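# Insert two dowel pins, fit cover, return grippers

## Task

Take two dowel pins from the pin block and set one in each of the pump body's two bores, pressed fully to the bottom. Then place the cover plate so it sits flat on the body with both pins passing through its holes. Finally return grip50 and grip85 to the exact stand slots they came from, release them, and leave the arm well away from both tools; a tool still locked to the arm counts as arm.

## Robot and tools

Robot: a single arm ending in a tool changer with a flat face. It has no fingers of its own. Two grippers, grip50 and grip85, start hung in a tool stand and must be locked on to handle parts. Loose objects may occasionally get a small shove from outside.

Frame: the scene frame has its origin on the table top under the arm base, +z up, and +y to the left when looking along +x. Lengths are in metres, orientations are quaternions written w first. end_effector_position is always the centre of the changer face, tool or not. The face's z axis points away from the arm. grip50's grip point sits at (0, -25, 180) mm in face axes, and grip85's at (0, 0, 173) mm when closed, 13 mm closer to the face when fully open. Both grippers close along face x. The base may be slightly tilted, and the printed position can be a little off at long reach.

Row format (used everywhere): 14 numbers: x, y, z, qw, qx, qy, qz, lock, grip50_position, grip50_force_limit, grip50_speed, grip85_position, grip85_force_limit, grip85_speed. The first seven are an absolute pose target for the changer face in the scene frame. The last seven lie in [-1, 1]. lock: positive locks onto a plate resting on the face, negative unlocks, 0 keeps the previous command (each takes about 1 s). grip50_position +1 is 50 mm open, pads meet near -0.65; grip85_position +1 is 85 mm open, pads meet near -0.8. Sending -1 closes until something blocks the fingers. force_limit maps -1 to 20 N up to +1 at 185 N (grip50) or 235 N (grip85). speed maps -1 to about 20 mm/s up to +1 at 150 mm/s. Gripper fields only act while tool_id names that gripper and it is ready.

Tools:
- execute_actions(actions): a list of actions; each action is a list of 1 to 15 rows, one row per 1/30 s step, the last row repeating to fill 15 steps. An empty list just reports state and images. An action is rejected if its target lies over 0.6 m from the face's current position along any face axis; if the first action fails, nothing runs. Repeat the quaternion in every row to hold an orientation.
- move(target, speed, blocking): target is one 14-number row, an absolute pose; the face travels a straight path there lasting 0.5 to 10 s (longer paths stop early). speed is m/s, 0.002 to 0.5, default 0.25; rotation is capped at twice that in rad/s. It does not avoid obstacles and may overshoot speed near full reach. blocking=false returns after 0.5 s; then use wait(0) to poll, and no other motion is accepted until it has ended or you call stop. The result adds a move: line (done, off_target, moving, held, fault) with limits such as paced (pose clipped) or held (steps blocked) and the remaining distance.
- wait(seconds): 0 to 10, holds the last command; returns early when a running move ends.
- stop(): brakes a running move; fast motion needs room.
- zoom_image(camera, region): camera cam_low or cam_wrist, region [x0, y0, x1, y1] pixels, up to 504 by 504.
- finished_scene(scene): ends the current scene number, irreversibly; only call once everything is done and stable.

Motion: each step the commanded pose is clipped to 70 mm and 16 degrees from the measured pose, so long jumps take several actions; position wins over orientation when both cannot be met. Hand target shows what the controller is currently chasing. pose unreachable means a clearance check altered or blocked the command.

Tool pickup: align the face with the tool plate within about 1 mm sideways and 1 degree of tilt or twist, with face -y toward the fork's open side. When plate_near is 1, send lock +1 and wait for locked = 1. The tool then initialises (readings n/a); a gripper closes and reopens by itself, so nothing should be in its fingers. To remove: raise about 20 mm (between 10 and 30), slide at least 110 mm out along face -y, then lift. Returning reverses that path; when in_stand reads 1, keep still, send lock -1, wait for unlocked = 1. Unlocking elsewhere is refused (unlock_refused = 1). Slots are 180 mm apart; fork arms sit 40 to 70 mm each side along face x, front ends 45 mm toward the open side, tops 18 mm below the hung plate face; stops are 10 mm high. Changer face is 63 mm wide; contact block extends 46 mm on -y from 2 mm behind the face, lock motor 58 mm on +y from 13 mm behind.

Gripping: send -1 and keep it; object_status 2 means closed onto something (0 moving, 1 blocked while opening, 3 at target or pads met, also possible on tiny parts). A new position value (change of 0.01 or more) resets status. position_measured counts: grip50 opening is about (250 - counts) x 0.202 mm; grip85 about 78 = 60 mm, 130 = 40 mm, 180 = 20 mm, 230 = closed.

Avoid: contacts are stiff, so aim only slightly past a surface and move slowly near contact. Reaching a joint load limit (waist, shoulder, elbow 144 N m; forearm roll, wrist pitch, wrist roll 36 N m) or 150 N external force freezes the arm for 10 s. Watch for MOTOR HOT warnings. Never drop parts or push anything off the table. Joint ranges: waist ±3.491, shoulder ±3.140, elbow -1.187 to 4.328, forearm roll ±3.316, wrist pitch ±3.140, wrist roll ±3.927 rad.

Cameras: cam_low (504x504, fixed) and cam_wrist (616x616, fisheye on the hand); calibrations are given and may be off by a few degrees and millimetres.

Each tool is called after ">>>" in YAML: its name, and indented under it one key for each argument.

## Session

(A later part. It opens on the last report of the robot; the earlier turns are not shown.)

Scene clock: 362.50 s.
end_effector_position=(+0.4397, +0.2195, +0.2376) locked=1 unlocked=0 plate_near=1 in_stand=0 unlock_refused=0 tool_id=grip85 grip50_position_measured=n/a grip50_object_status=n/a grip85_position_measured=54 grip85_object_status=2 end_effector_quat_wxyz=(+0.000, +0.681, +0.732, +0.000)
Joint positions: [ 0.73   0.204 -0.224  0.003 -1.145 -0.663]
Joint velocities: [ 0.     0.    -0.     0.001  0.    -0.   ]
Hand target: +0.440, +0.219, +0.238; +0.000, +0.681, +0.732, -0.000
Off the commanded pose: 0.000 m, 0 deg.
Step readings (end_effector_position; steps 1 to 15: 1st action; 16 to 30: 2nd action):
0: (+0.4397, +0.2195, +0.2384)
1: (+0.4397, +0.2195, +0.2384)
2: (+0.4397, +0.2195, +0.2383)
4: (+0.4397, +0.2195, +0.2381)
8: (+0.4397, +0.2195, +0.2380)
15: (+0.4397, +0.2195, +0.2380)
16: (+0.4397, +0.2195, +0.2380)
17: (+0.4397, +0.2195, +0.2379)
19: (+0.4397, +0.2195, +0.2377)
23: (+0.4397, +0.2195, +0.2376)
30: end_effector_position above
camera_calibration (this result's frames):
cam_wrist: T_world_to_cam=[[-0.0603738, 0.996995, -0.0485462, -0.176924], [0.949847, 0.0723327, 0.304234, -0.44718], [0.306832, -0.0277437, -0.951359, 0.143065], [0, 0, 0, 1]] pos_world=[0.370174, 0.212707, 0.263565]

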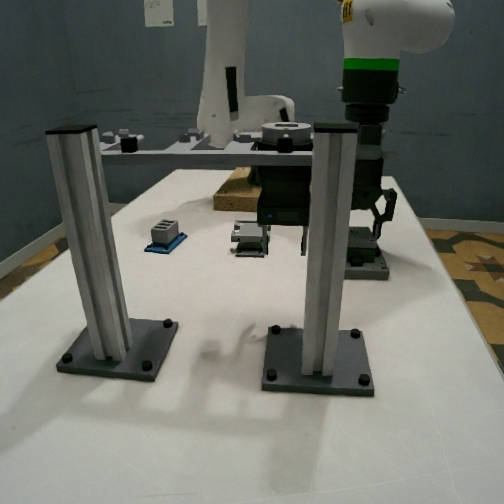

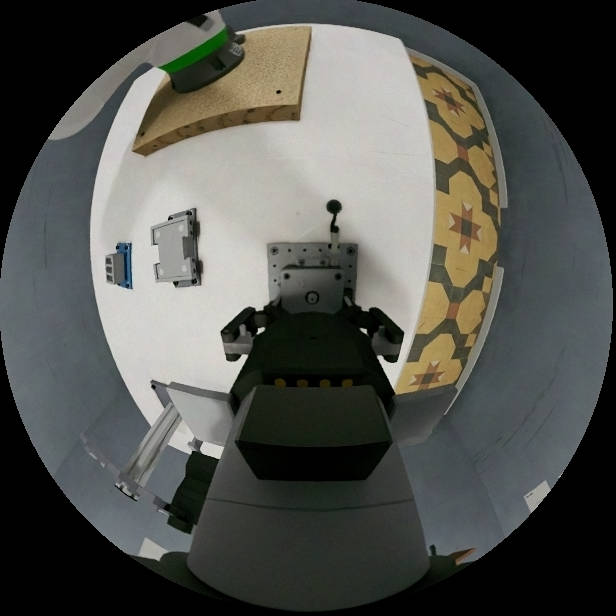

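>>> execute_actions:
  actions:
    - [[0.4397,0.2195,0.2372,0,0.6814,0.7319,0,0,1,0,0,-1,-0.2,-1]]
    - [[0.4397,0.2195,0.2368,0,0.6814,0.7319,0,0,1,0,0,-1,-0.2,-1]]

>>> zoom_image:
  camera: "cam_low"
  region: [340,205,400,265]

Scene clock: 365.73 s.
end_effector_position=(+0.4397, +0.2195, +0.2368) locked=1 unlocked=0 plate_near=1 in_stand=0 unlock_refused=0 tool_id=grip85 grip50_position_measured=n/a grip50_object_status=n/a grip85_position_measured=54 grip85_object_status=2 end_effector_quat_wxyz=(-0.000, +0.681, +0.732, +0.000)
Joint positions: [ 0.73   0.205 -0.225  0.003 -1.143 -0.663]
Joint velocities: [ 0.    -0.     0.    -0.     0.001  0.   ]
Hand target: +0.440, +0.219, +0.237; +0.000, +0.681, +0.732, -0.000
Off the commanded pose: 0.000 m, 0 deg.
Step readings (end_effector_position; steps 1 to 15: 1st action; 16 to 30: 2nd action):
0: (+0.4397, +0.2195, +0.2376)
1: (+0.4397, +0.2195, +0.2376)
2: (+0.4397, +0.2195, +0.2375)
4: (+0.4397, +0.2195, +0.2373)
8: (+0.4397, +0.2195, +0.2372)
15: (+0.4397, +0.2195, +0.2372)
16: (+0.4397, +0.2195, +0.2372)
17: (+0.4397, +0.2195, +0.2371)
19: (+0.4397, +0.2195, +0.2369)
23: (+0.4397, +0.2195, +0.2368)
30: end_effector_position above
camera_calibration (this result's frames):
cam_wrist: T_world_to_cam=[[-0.0603724, 0.996995, -0.0485444, -0.176964], [0.949848, 0.0723307, 0.304233, -0.446935], [0.30683, -0.0277425, -0.95136, 0.142304], [0, 0, 0, 1]] pos_world=[0.370174, 0.212707, 0.262765]

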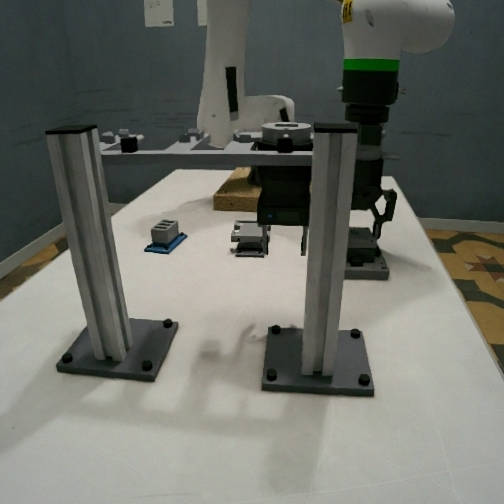

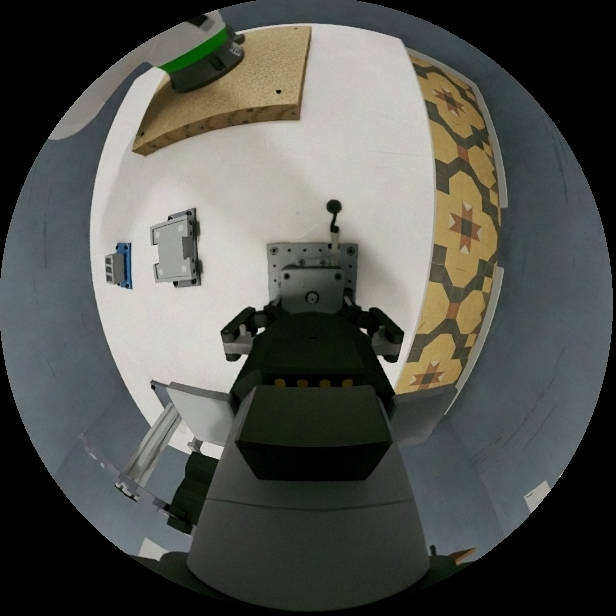

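Region (340, 205, 400, 265) of cam_low's 504x504 image, scaled by 8.400, with more detail than that image has.

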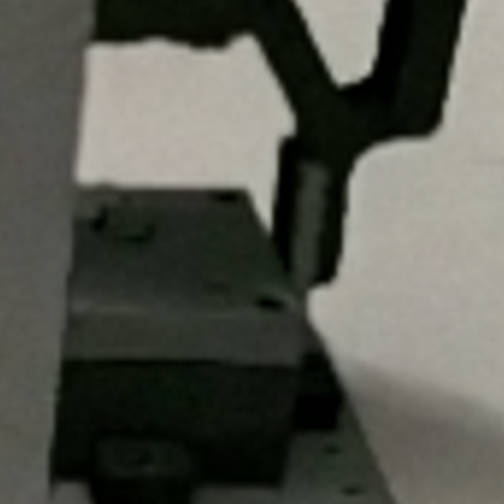

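Still free; one more step.

>>> execute_actions:
  actions:
    - [[0.4397,0.2195,0.2364,0,0.6814,0.7319,0,0,1,0,0,-1,-0.2,-1]]
    - [[0.4397,0.2195,0.2361,0,0.6814,0.7319,0,0,1,0,0,-1,-0.2,-1]]

>>> zoom_image:
  camera: "cam_wrist"
  region: [295,275,335,315]

Scene clock: 368.83 s.
end_effector_position=(+0.4397, +0.2195, +0.2361) locked=1 unlocked=0 plate_near=1 in_stand=0 unlock_refused=0 tool_id=grip85 grip50_position_measured=n/a grip50_object_status=n/a grip85_position_measured=54 grip85_object_status=2 end_effector_quat_wxyz=(+0.000, +0.681, +0.732, +0.000)
Joint positions: [ 0.73   0.205 -0.226  0.003 -1.141 -0.663]
Joint velocities: [ 0.     0.    -0.     0.001 -0.    -0.   ]
Hand target: +0.440, +0.219, +0.236; +0.000, +0.681, +0.732, -0.000
Off the commanded pose: 0.000 m, 0 deg.
Step readings (end_effector_position; steps 1 to 15: 1st action; 16 to 30: 2nd action):
0: (+0.4397, +0.2195, +0.2368)
1: (+0.4397, +0.2195, +0.2368)
2: (+0.4397, +0.2195, +0.2367)
4: (+0.4397, +0.2195, +0.2365)
8: (+0.4397, +0.2195, +0.2364)
15: (+0.4397, +0.2195, +0.2364)
16: (+0.4397, +0.2195, +0.2364)
17: (+0.4397, +0.2195, +0.2363)
19: (+0.4397, +0.2195, +0.2362)
23: (+0.4397, +0.2195, +0.2361)
30: end_effector_position above
camera_calibration (this result's frames):
cam_wrist: T_world_to_cam=[[-0.0603706, 0.996995, -0.0485354, -0.177001], [0.949844, 0.0723267, 0.304245, -0.446727], [0.306842, -0.0277336, -0.951356, 0.141635], [0, 0, 0, 1]] pos_world=[0.370176, 0.212708, 0.262069]

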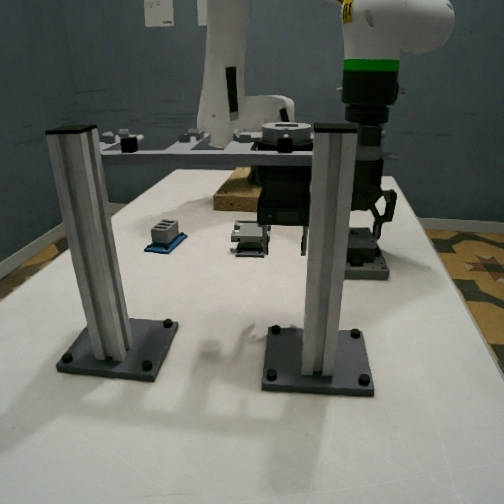

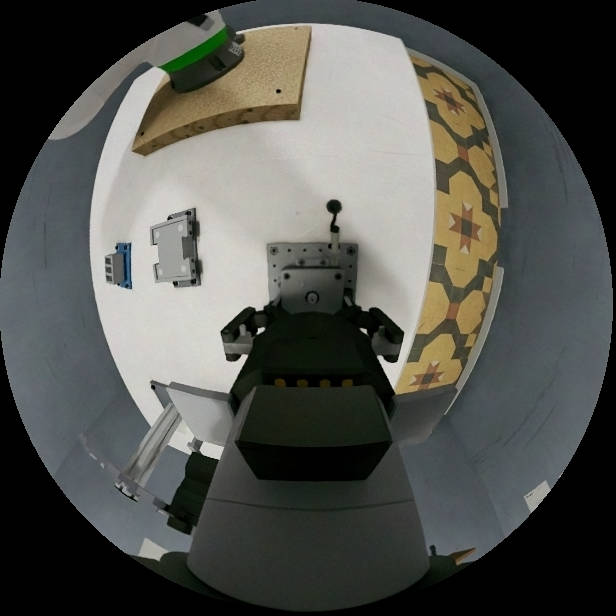

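Region (295, 275, 335, 315) of cam_wrist's 616x616 image, scaled by 12.600, with more detail than that image has.

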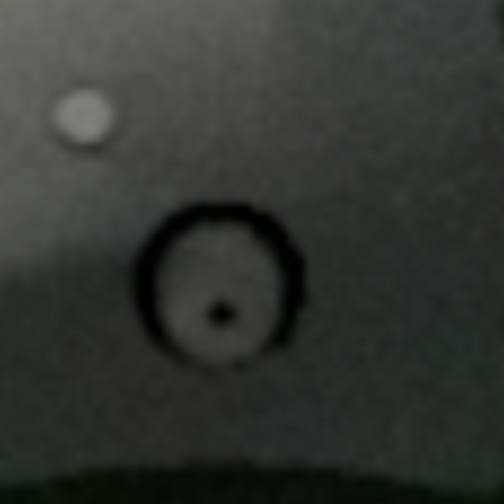

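>>> execute_actions:
  actions:
    - [[0.4397,0.2195,0.2357,0,0.6814,0.7319,0,0,1,0,0,-1,-0.2,-1]]

>>> zoom_image:
  camera: "cam_low"
  region: [340,205,400,265]

Scene clock: 371.73 s.
end_effector_position=(+0.4397, +0.2195, +0.2358) locked=1 unlocked=0 plate_near=1 in_stand=0 unlock_refused=0 tool_id=grip85 grip50_position_measured=n/a grip50_object_status=n/a grip85_position_measured=54 grip85_object_status=2 end_effector_quat_wxyz=(+0.000, +0.681, +0.732, +0.000)
Joint positions: [ 0.73   0.206 -0.226  0.003 -1.141 -0.663]
Joint velocities: [0.    0.    0.    0.002 0.001 0.   ]
Hand target: +0.440, +0.219, +0.236; +0.000, +0.681, +0.732, -0.000
Off the commanded pose: 0.000 m, 0 deg.
Step readings (end_effector_position):
0: (+0.4397, +0.2195, +0.2361)
1: (+0.4397, +0.2195, +0.2361)
2: (+0.4397, +0.2195, +0.2360)
4: (+0.4397, +0.2195, +0.2359)
8: (+0.4397, +0.2195, +0.2358)
15: end_effector_position above
camera_calibration (this result's frames):
cam_wrist: T_world_to_cam=[[-0.0603774, 0.996996, -0.0485065, -0.177025], [0.949826, 0.0723259, 0.304303, -0.446633], [0.306897, -0.0276997, -0.95134, 0.141266], [0, 0, 0, 1]] pos_world=[0.370181, 0.21271, 0.261716]

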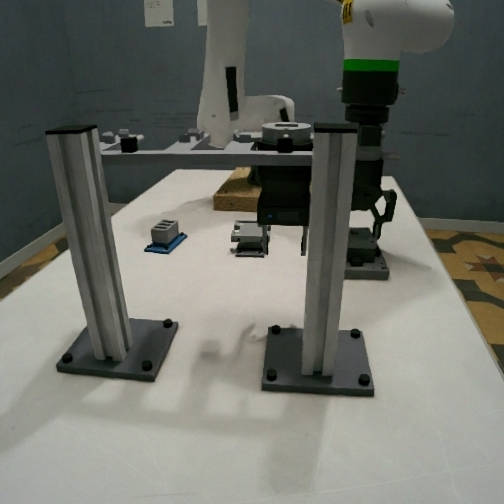

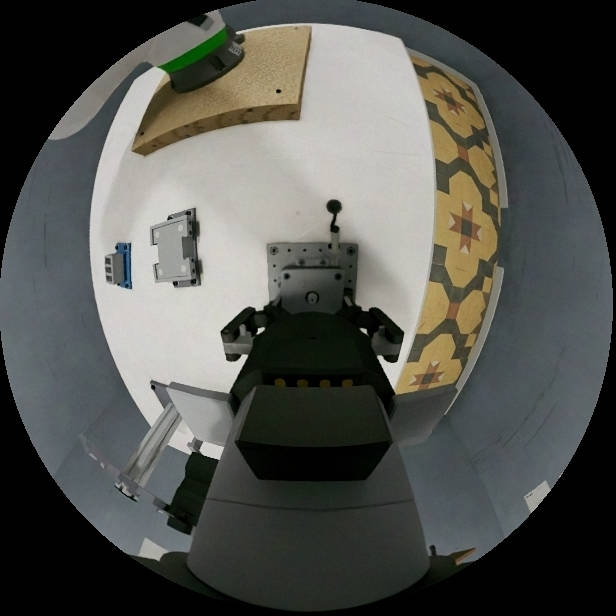

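Region (340, 205, 400, 265) of cam_low's 504x504 image, scaled by 8.400, with more detail than that image has.

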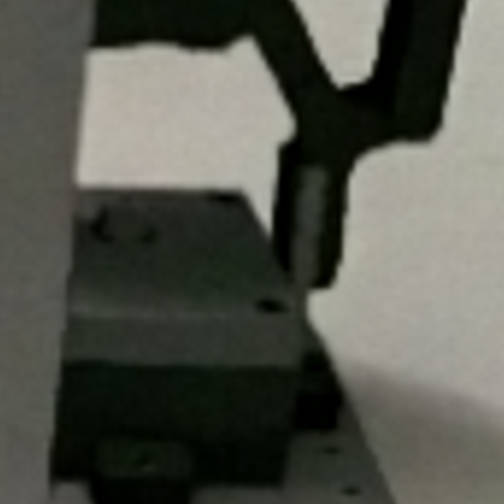

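Seated. Release and lift.

>>> move:
  target: [0.4397,0.2195,0.2359,0,0.6814,0.7319,0,0,1,0,0,1,-0.2,-0.5]
  speed: 0.004

>>> move:
  target: [0.4397,0.2195,0.29,0,0.6814,0.7319,0,0,1,0,0,1,-0.2,-0.5]
  speed: 0.08

>>> move:
  target: [0.5273,-0.0898,0.322,0,0.6884,0.7254,0,0,1,0,0,1,0,0]
  speed: 0.18

>>> zoom_image:
  camera: "cam_low"
  region: [340,215,400,275]

>>> zoom_image:
  camera: "cam_wrist"
  region: [410,200,500,300]

Scene clock: 376.57 s.
end_effector_position=(+0.4397, +0.2195, +0.2359) locked=1 unlocked=0 plate_near=1 in_stand=0 unlock_refused=0 tool_id=grip85 grip50_position_measured=n/a grip50_object_status=n/a grip85_position_measured=3 grip85_object_status=3 end_effector_quat_wxyz=(-0.000, +0.681, +0.732, -0.000)
Joint positions: [ 0.73   0.206 -0.226  0.003 -1.141 -0.663]
Joint velocities: [ 0.     0.    -0.    -0.002 -0.     0.   ]
Hand target: +0.440, +0.220, +0.236; -0.000, +0.681, +0.732, -0.000
Off the commanded pose: 0.000 m, 0 deg.
move: done
camera_calibration (this result's frames):
cam_wrist: T_world_to_cam=[[-0.0603359, 0.996996, -0.0485708, -0.177005], [0.949859, 0.0723032, 0.304204, -0.446649], [0.306802, -0.027781, -0.951368, 0.141451], [0, 0, 0, 1]] pos_world=[0.370176, 0.212697, 0.261847]

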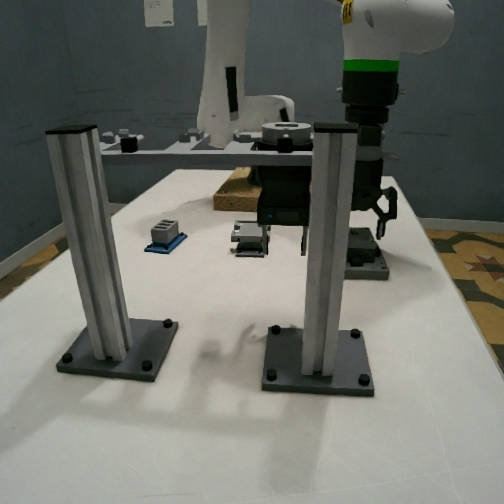

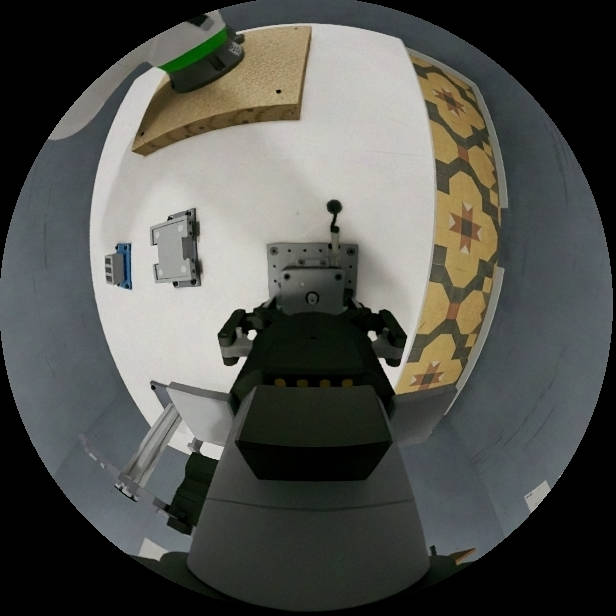

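Scene clock: 377.60 s.
end_effector_position=(+0.4397, +0.2195, +0.2899) locked=1 unlocked=0 plate_near=1 in_stand=0 unlock_refused=0 tool_id=grip85 grip50_position_measured=n/a grip50_object_status=n/a grip85_position_measured=3 grip85_object_status=3 end_effector_quat_wxyz=(+0.000, +0.681, +0.732, -0.000)
Joint positions: [ 0.73   0.158 -0.148  0.003 -1.267 -0.663]
Joint velocities: [ 0.    -0.001  0.003 -0.002 -0.002  0.001]
Hand target: +0.440, +0.220, +0.290; -0.000, +0.681, +0.732, +0.000
Off the commanded pose: 0.000 m, 0 deg.
move: done
camera_calibration (this result's frames):
cam_wrist: T_world_to_cam=[[-0.0603829, 0.996993, -0.0485686, -0.174377], [0.949848, 0.0723481, 0.304229, -0.463086], [0.306828, -0.0277625, -0.95136, 0.192792], [0, 0, 0, 1]] pos_world=[0.370178, 0.212708, 0.31583]

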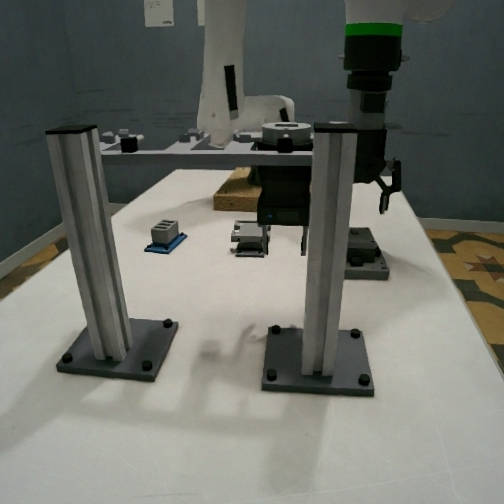

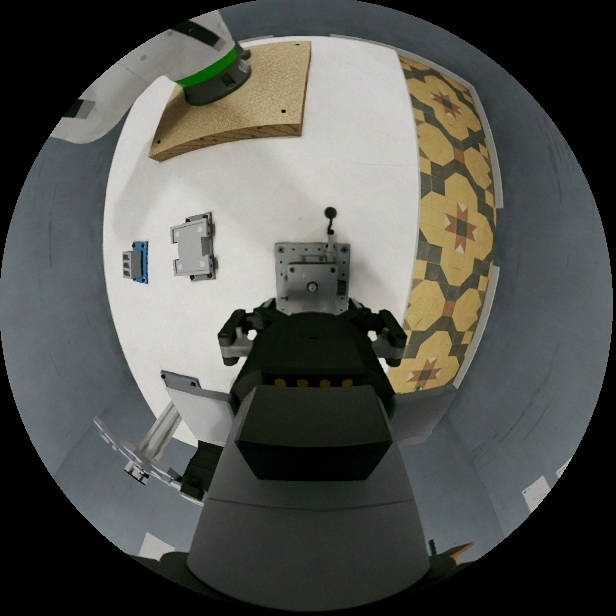

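Scene clock: 379.87 s.
end_effector_position=(+0.5267, -0.0896, +0.3220) locked=1 unlocked=0 plate_near=1 in_stand=0 unlock_refused=0 tool_id=grip85 grip50_position_measured=n/a grip50_object_status=n/a grip85_position_measured=3 grip85_object_status=3 end_effector_quat_wxyz=(+0.000, +0.688, +0.725, -0.000)
Joint positions: [ 0.077  0.239  0.028  0.004 -1.36  -0.029]
Joint velocities: [-0.002  0.001  0.002 -0.001 -0.001  0.002]
Hand target: +0.527, -0.090, +0.322; +0.000, +0.688, +0.725, -0.000
Off the commanded pose: 0.001 m, 0 deg.
move: done
camera_calibration (this result's frames):
cam_wrist: T_world_to_cam=[[-0.0413449, 0.997929, -0.0492835, 0.130913], [0.950915, 0.0544413, 0.304627, -0.535482], [0.306679, -0.0342697, -0.951196, 0.187559], [0, 0, 0, 1]] pos_world=[0.45709, -0.0950621, 0.347979]

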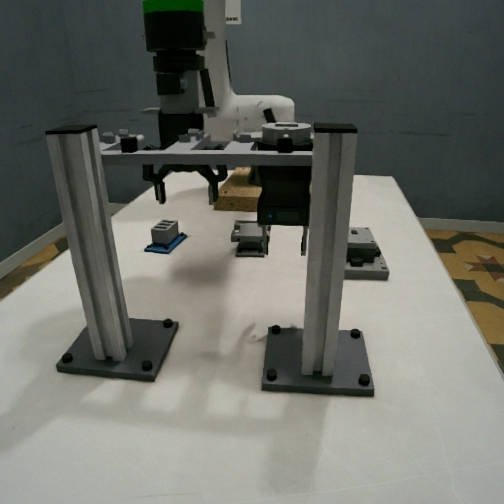

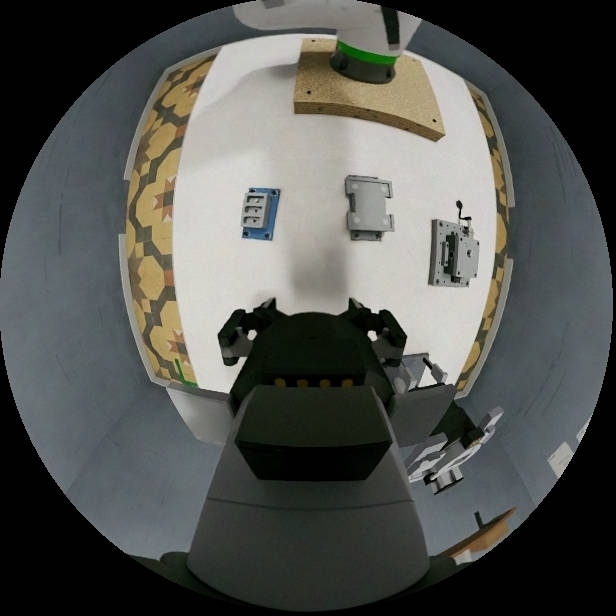

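Region (340, 215, 400, 275) of cam_low's 504x504 image, scaled by 8.400, with more detail than that image has.

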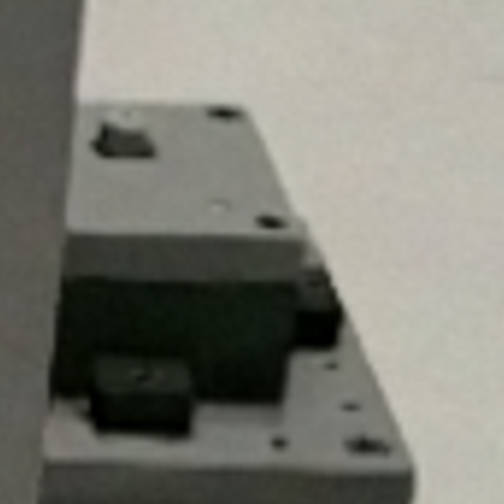

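Region (410, 200, 500, 300) of cam_wrist's 616x616 image, scaled by 5.040, with more detail than that image has; it fills the left 454 columns of this view, and the rest is white.

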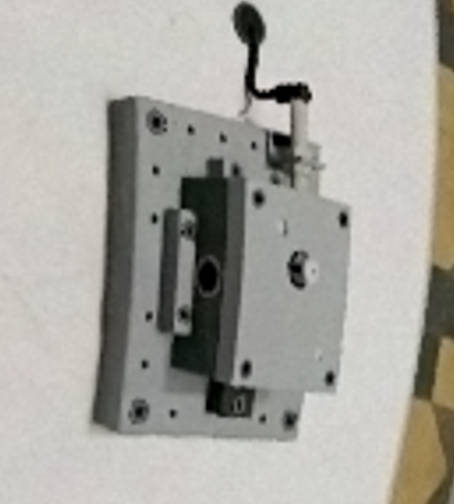

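>>> move:
  target: [0.6671,-0.0825,0.322,0,0.6884,0.7254,0,0,1,0,0,1,0,0]
  speed: 0.1

>>> move:
  target: [0.6671,-0.0825,0.3022,0,0.6884,0.7254,0,0,1,0,0,1,0,0]
  speed: 0.015

>>> execute_actions:
  actions:
    - [[0.6671,-0.0825,0.3020,0,0.6884,0.7254,0,-1,1,0,0,1,0,0]]
    - [[0.6671,-0.0825,0.3020,0,0.6884,0.7254,0,-1,1,0,0,1,0,0]]
    - [[0.6671,-0.0825,0.3020,0,0.6884,0.7254,0,-1,1,0,0,1,0,0]]

Scene clock: 389.77 s.
end_effector_position=(+0.6672, -0.0827, +0.3222) locked=1 unlocked=0 plate_near=1 in_stand=0 unlock_refused=0 tool_id=grip85 grip50_position_measured=n/a grip50_object_status=n/a grip85_position_measured=3 grip85_object_status=3 end_effector_quat_wxyz=(+0.000, +0.688, +0.725, +0.000)
Joint positions: [ 0.07   0.596  0.525  0.004 -1.499 -0.022]
Joint velocities: [-0.     0.003  0.005  0.001 -0.003  0.001]
Hand target: +0.667, -0.083, +0.322; +0.000, +0.688, +0.725, -0.000
Off the commanded pose: 0.000 m, 0 deg.
move: done
camera_calibration (this result's frames):
cam_wrist: T_world_to_cam=[[-0.0413329, 0.997964, -0.0485725, 0.129598], [0.951031, 0.0542002, 0.304307, -0.669423], [0.30632, -0.0336161, -0.951335, 0.145232], [0, 0, 0, 1]] pos_world=[0.597511, -0.0881695, 0.34817]

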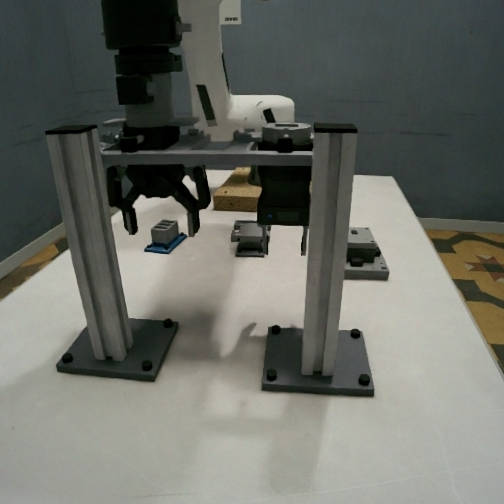

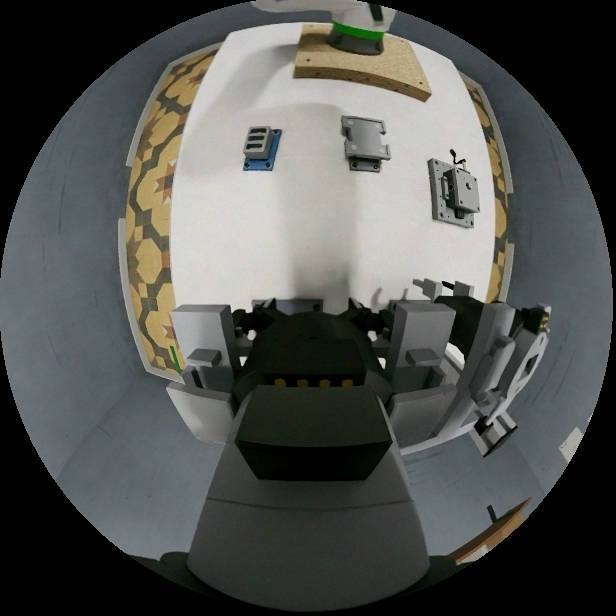

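Scene clock: 391.33 s.
end_effector_position=(+0.6671, -0.0825, +0.3023) locked=1 unlocked=0 plate_near=1 in_stand=1 unlock_refused=0 tool_id=grip85 grip50_position_measured=n/a grip50_object_status=n/a grip85_position_measured=3 grip85_object_status=3 end_effector_quat_wxyz=(-0.000, +0.688, +0.725, +0.000)
Joint positions: [ 0.07   0.601  0.486  0.004 -1.456 -0.022]
Joint velocities: [ 0.    -0.    -0.002  0.     0.003  0.   ]
Hand target: +0.667, -0.083, +0.302; -0.000, +0.688, +0.725, -0.000
Off the commanded pose: 0.000 m, 0 deg.
move: done
camera_calibration (this result's frames):
cam_wrist: T_world_to_cam=[[-0.0413062, 0.997968, -0.0485226, 0.128388], [0.95106, 0.0541564, 0.304224, -0.66331], [0.306233, -0.0335816, -0.951364, 0.126367], [0, 0, 0, 1]] pos_world=[0.597453, -0.0879606, 0.328245]

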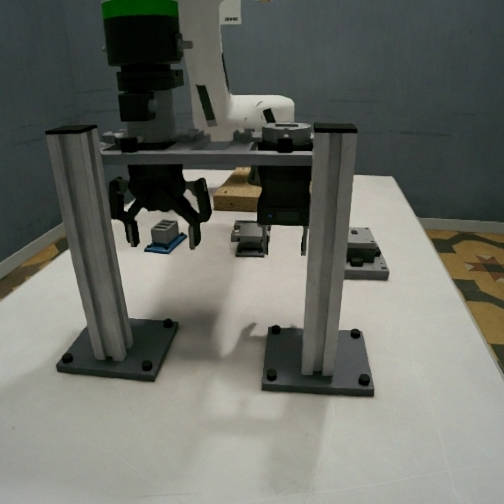

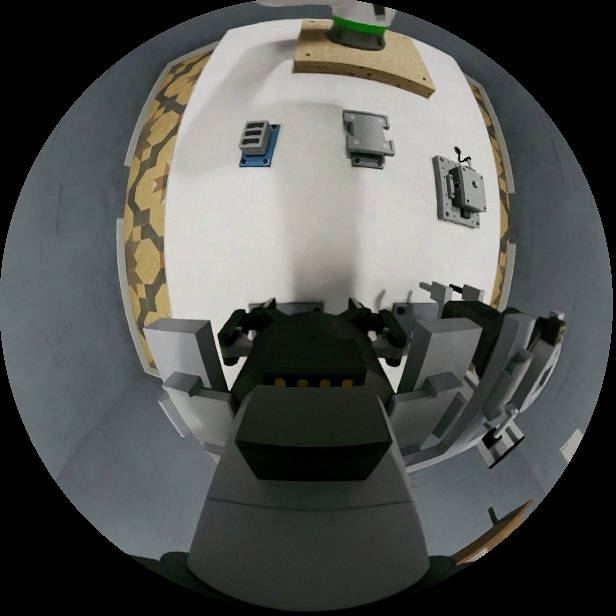

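Scene clock: 392.83 s.
end_effector_position=(+0.6671, -0.0825, +0.3020) locked=0 unlocked=1 plate_near=1 in_stand=1 unlock_refused=0 tool_id=none grip50_position_measured=n/a grip50_object_status=n/a grip85_position_measured=n/a grip85_object_status=n/a end_effector_quat_wxyz=(-0.000, +0.688, +0.725, -0.000)
Joint positions: [ 0.07   0.601  0.486  0.004 -1.455 -0.022]
Joint velocities: [-0.    -0.001  0.     0.    -0.     0.   ]
Hand target: +0.667, -0.082, +0.302; +0.000, +0.688, +0.725, -0.000
Off the commanded pose: 0.000 m, 0 deg.
Step readings (end_effector_position; steps 1 to 15: 1st action; 16 to 30: 2nd action; 31 to 45: 3rd action):
0: (+0.6671, -0.0825, +0.3023)
1: (+0.6671, -0.0825, +0.3021)
2: (+0.6671, -0.0825, +0.3020)
4: (+0.6671, -0.0825, +0.3019)
8: (+0.6671, -0.0825, +0.3019)
15: (+0.6671, -0.0825, +0.3019)
16: (+0.6671, -0.0825, +0.3019)
17: (+0.6671, -0.0825, +0.3019)
19: (+0.6671, -0.0825, +0.3019)
23: (+0.6671, -0.0825, +0.3019)
30: (+0.6671, -0.0825, +0.3019)
31: (+0.6671, -0.0825, +0.3019)
32: (+0.6671, -0.0825, +0.3019)
34: (+0.6671, -0.0825, +0.3019)
38: (+0.6671, -0.0825, +0.3019)
45: end_effector_position above
camera_calibration (this result's frames):
cam_wrist: T_world_to_cam=[[-0.0413207, 0.997966, -0.0485476, 0.128387], [0.951066, 0.0541771, 0.304201, -0.66322], [0.306213, -0.0336021, -0.95137, 0.126089], [0, 0, 0, 1]] pos_world=[0.59746, -0.0879573, 0.327943]

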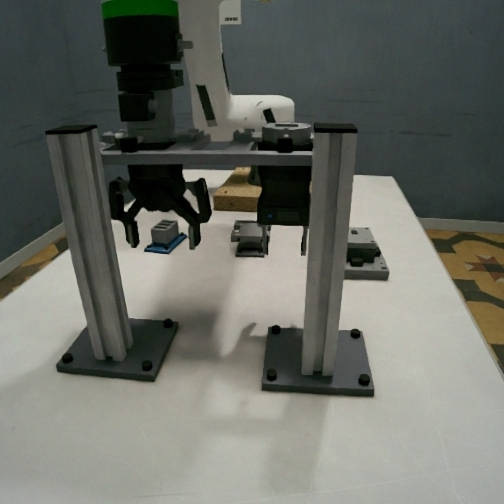

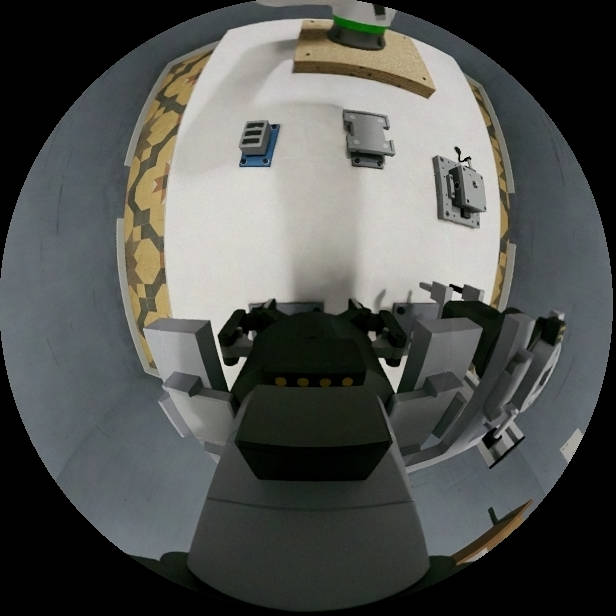

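>>> move:
  target: [0.6671,-0.0825,0.345,0,0.6884,0.7254,0,0,1,0,0,1,0,0]
  speed: 0.05

>>> move:
  target: [0.42,-0.05,0.45,0,0.6884,0.7254,0,0,1,0,0,1,0,0]
  speed: 0.2

Scene clock: 396.03 s.
end_effector_position=(+0.6671, -0.0825, +0.3451) locked=0 unlocked=1 plate_near=0 in_stand=0 unlock_refused=0 tool_id=none grip50_position_measured=n/a grip50_object_status=n/a grip85_position_measured=n/a grip85_object_status=n/a end_effector_quat_wxyz=(+0.000, +0.688, +0.725, +0.000)
Joint positions: [ 0.071  0.593  0.573  0.004 -1.551 -0.022]
Joint velocities: [ 0.    -0.     0.003 -0.001 -0.003  0.   ]
Hand target: +0.667, -0.082, +0.345; +0.000, +0.688, +0.725, +0.000
Off the commanded pose: 0.000 m, 0 deg.
move: done
camera_calibration (this result's frames):
cam_wrist: T_world_to_cam=[[-0.0413381, 0.997961, -0.0486347, 0.130538], [0.950992, 0.0542283, 0.304422, -0.676333], [0.306439, -0.033667, -0.951295, 0.166909], [0, 0, 0, 1]] pos_world=[0.597436, -0.0879761, 0.371019]

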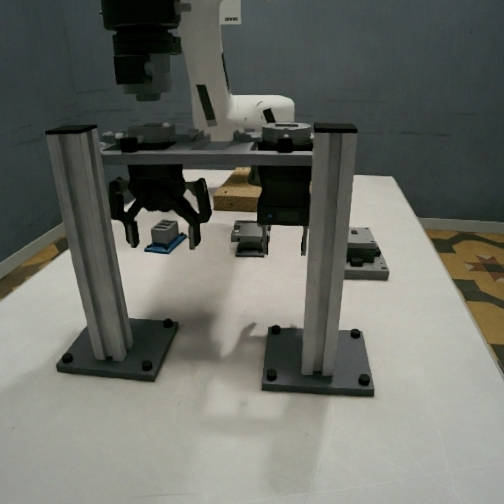

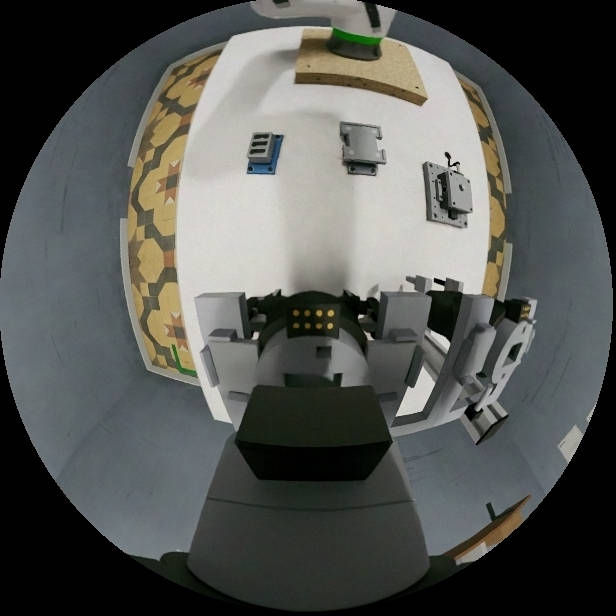

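Scene clock: 397.87 s.
end_effector_position=(+0.4200, -0.0497, +0.4495) locked=0 unlocked=1 plate_near=0 in_stand=0 unlock_refused=0 tool_id=none grip50_position_measured=n/a grip50_object_status=n/a grip85_position_measured=n/a grip85_object_status=n/a end_effector_quat_wxyz=(-0.000, +0.688, +0.725, +0.000)
Joint positions: [ 0.196 -0.066 -0.004  0.003 -1.633 -0.147]
Joint velocities: [ 0.001 -0.002 -0.001 -0.    -0.001 -0.001]
Hand target: +0.420, -0.050, +0.450; -0.000, +0.688, +0.725, +0.000
Off the commanded pose: 0.001 m, 0 deg.
move: done
camera_calibration (this result's frames):
cam_wrist: T_world_to_cam=[[-0.0413333, 0.997973, -0.0483895, 0.0925479], [0.951089, 0.0541384, 0.304136, -0.474881], [0.30614, -0.0334518, -0.951399, 0.343295], [0, 0, 0, 1]] pos_world=[0.350383, -0.0551671, 0.475517]

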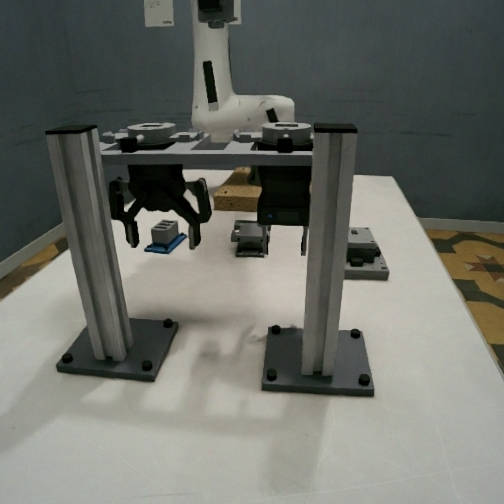

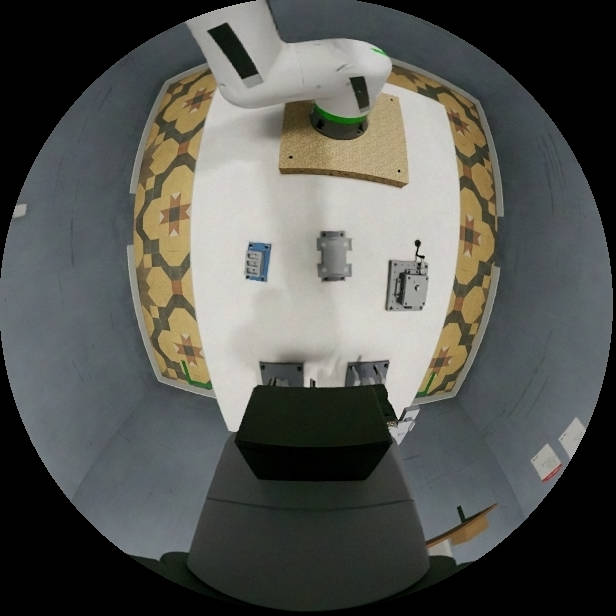

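>>> finished_scene:
  scene: 2

The scene is finished: the task was done.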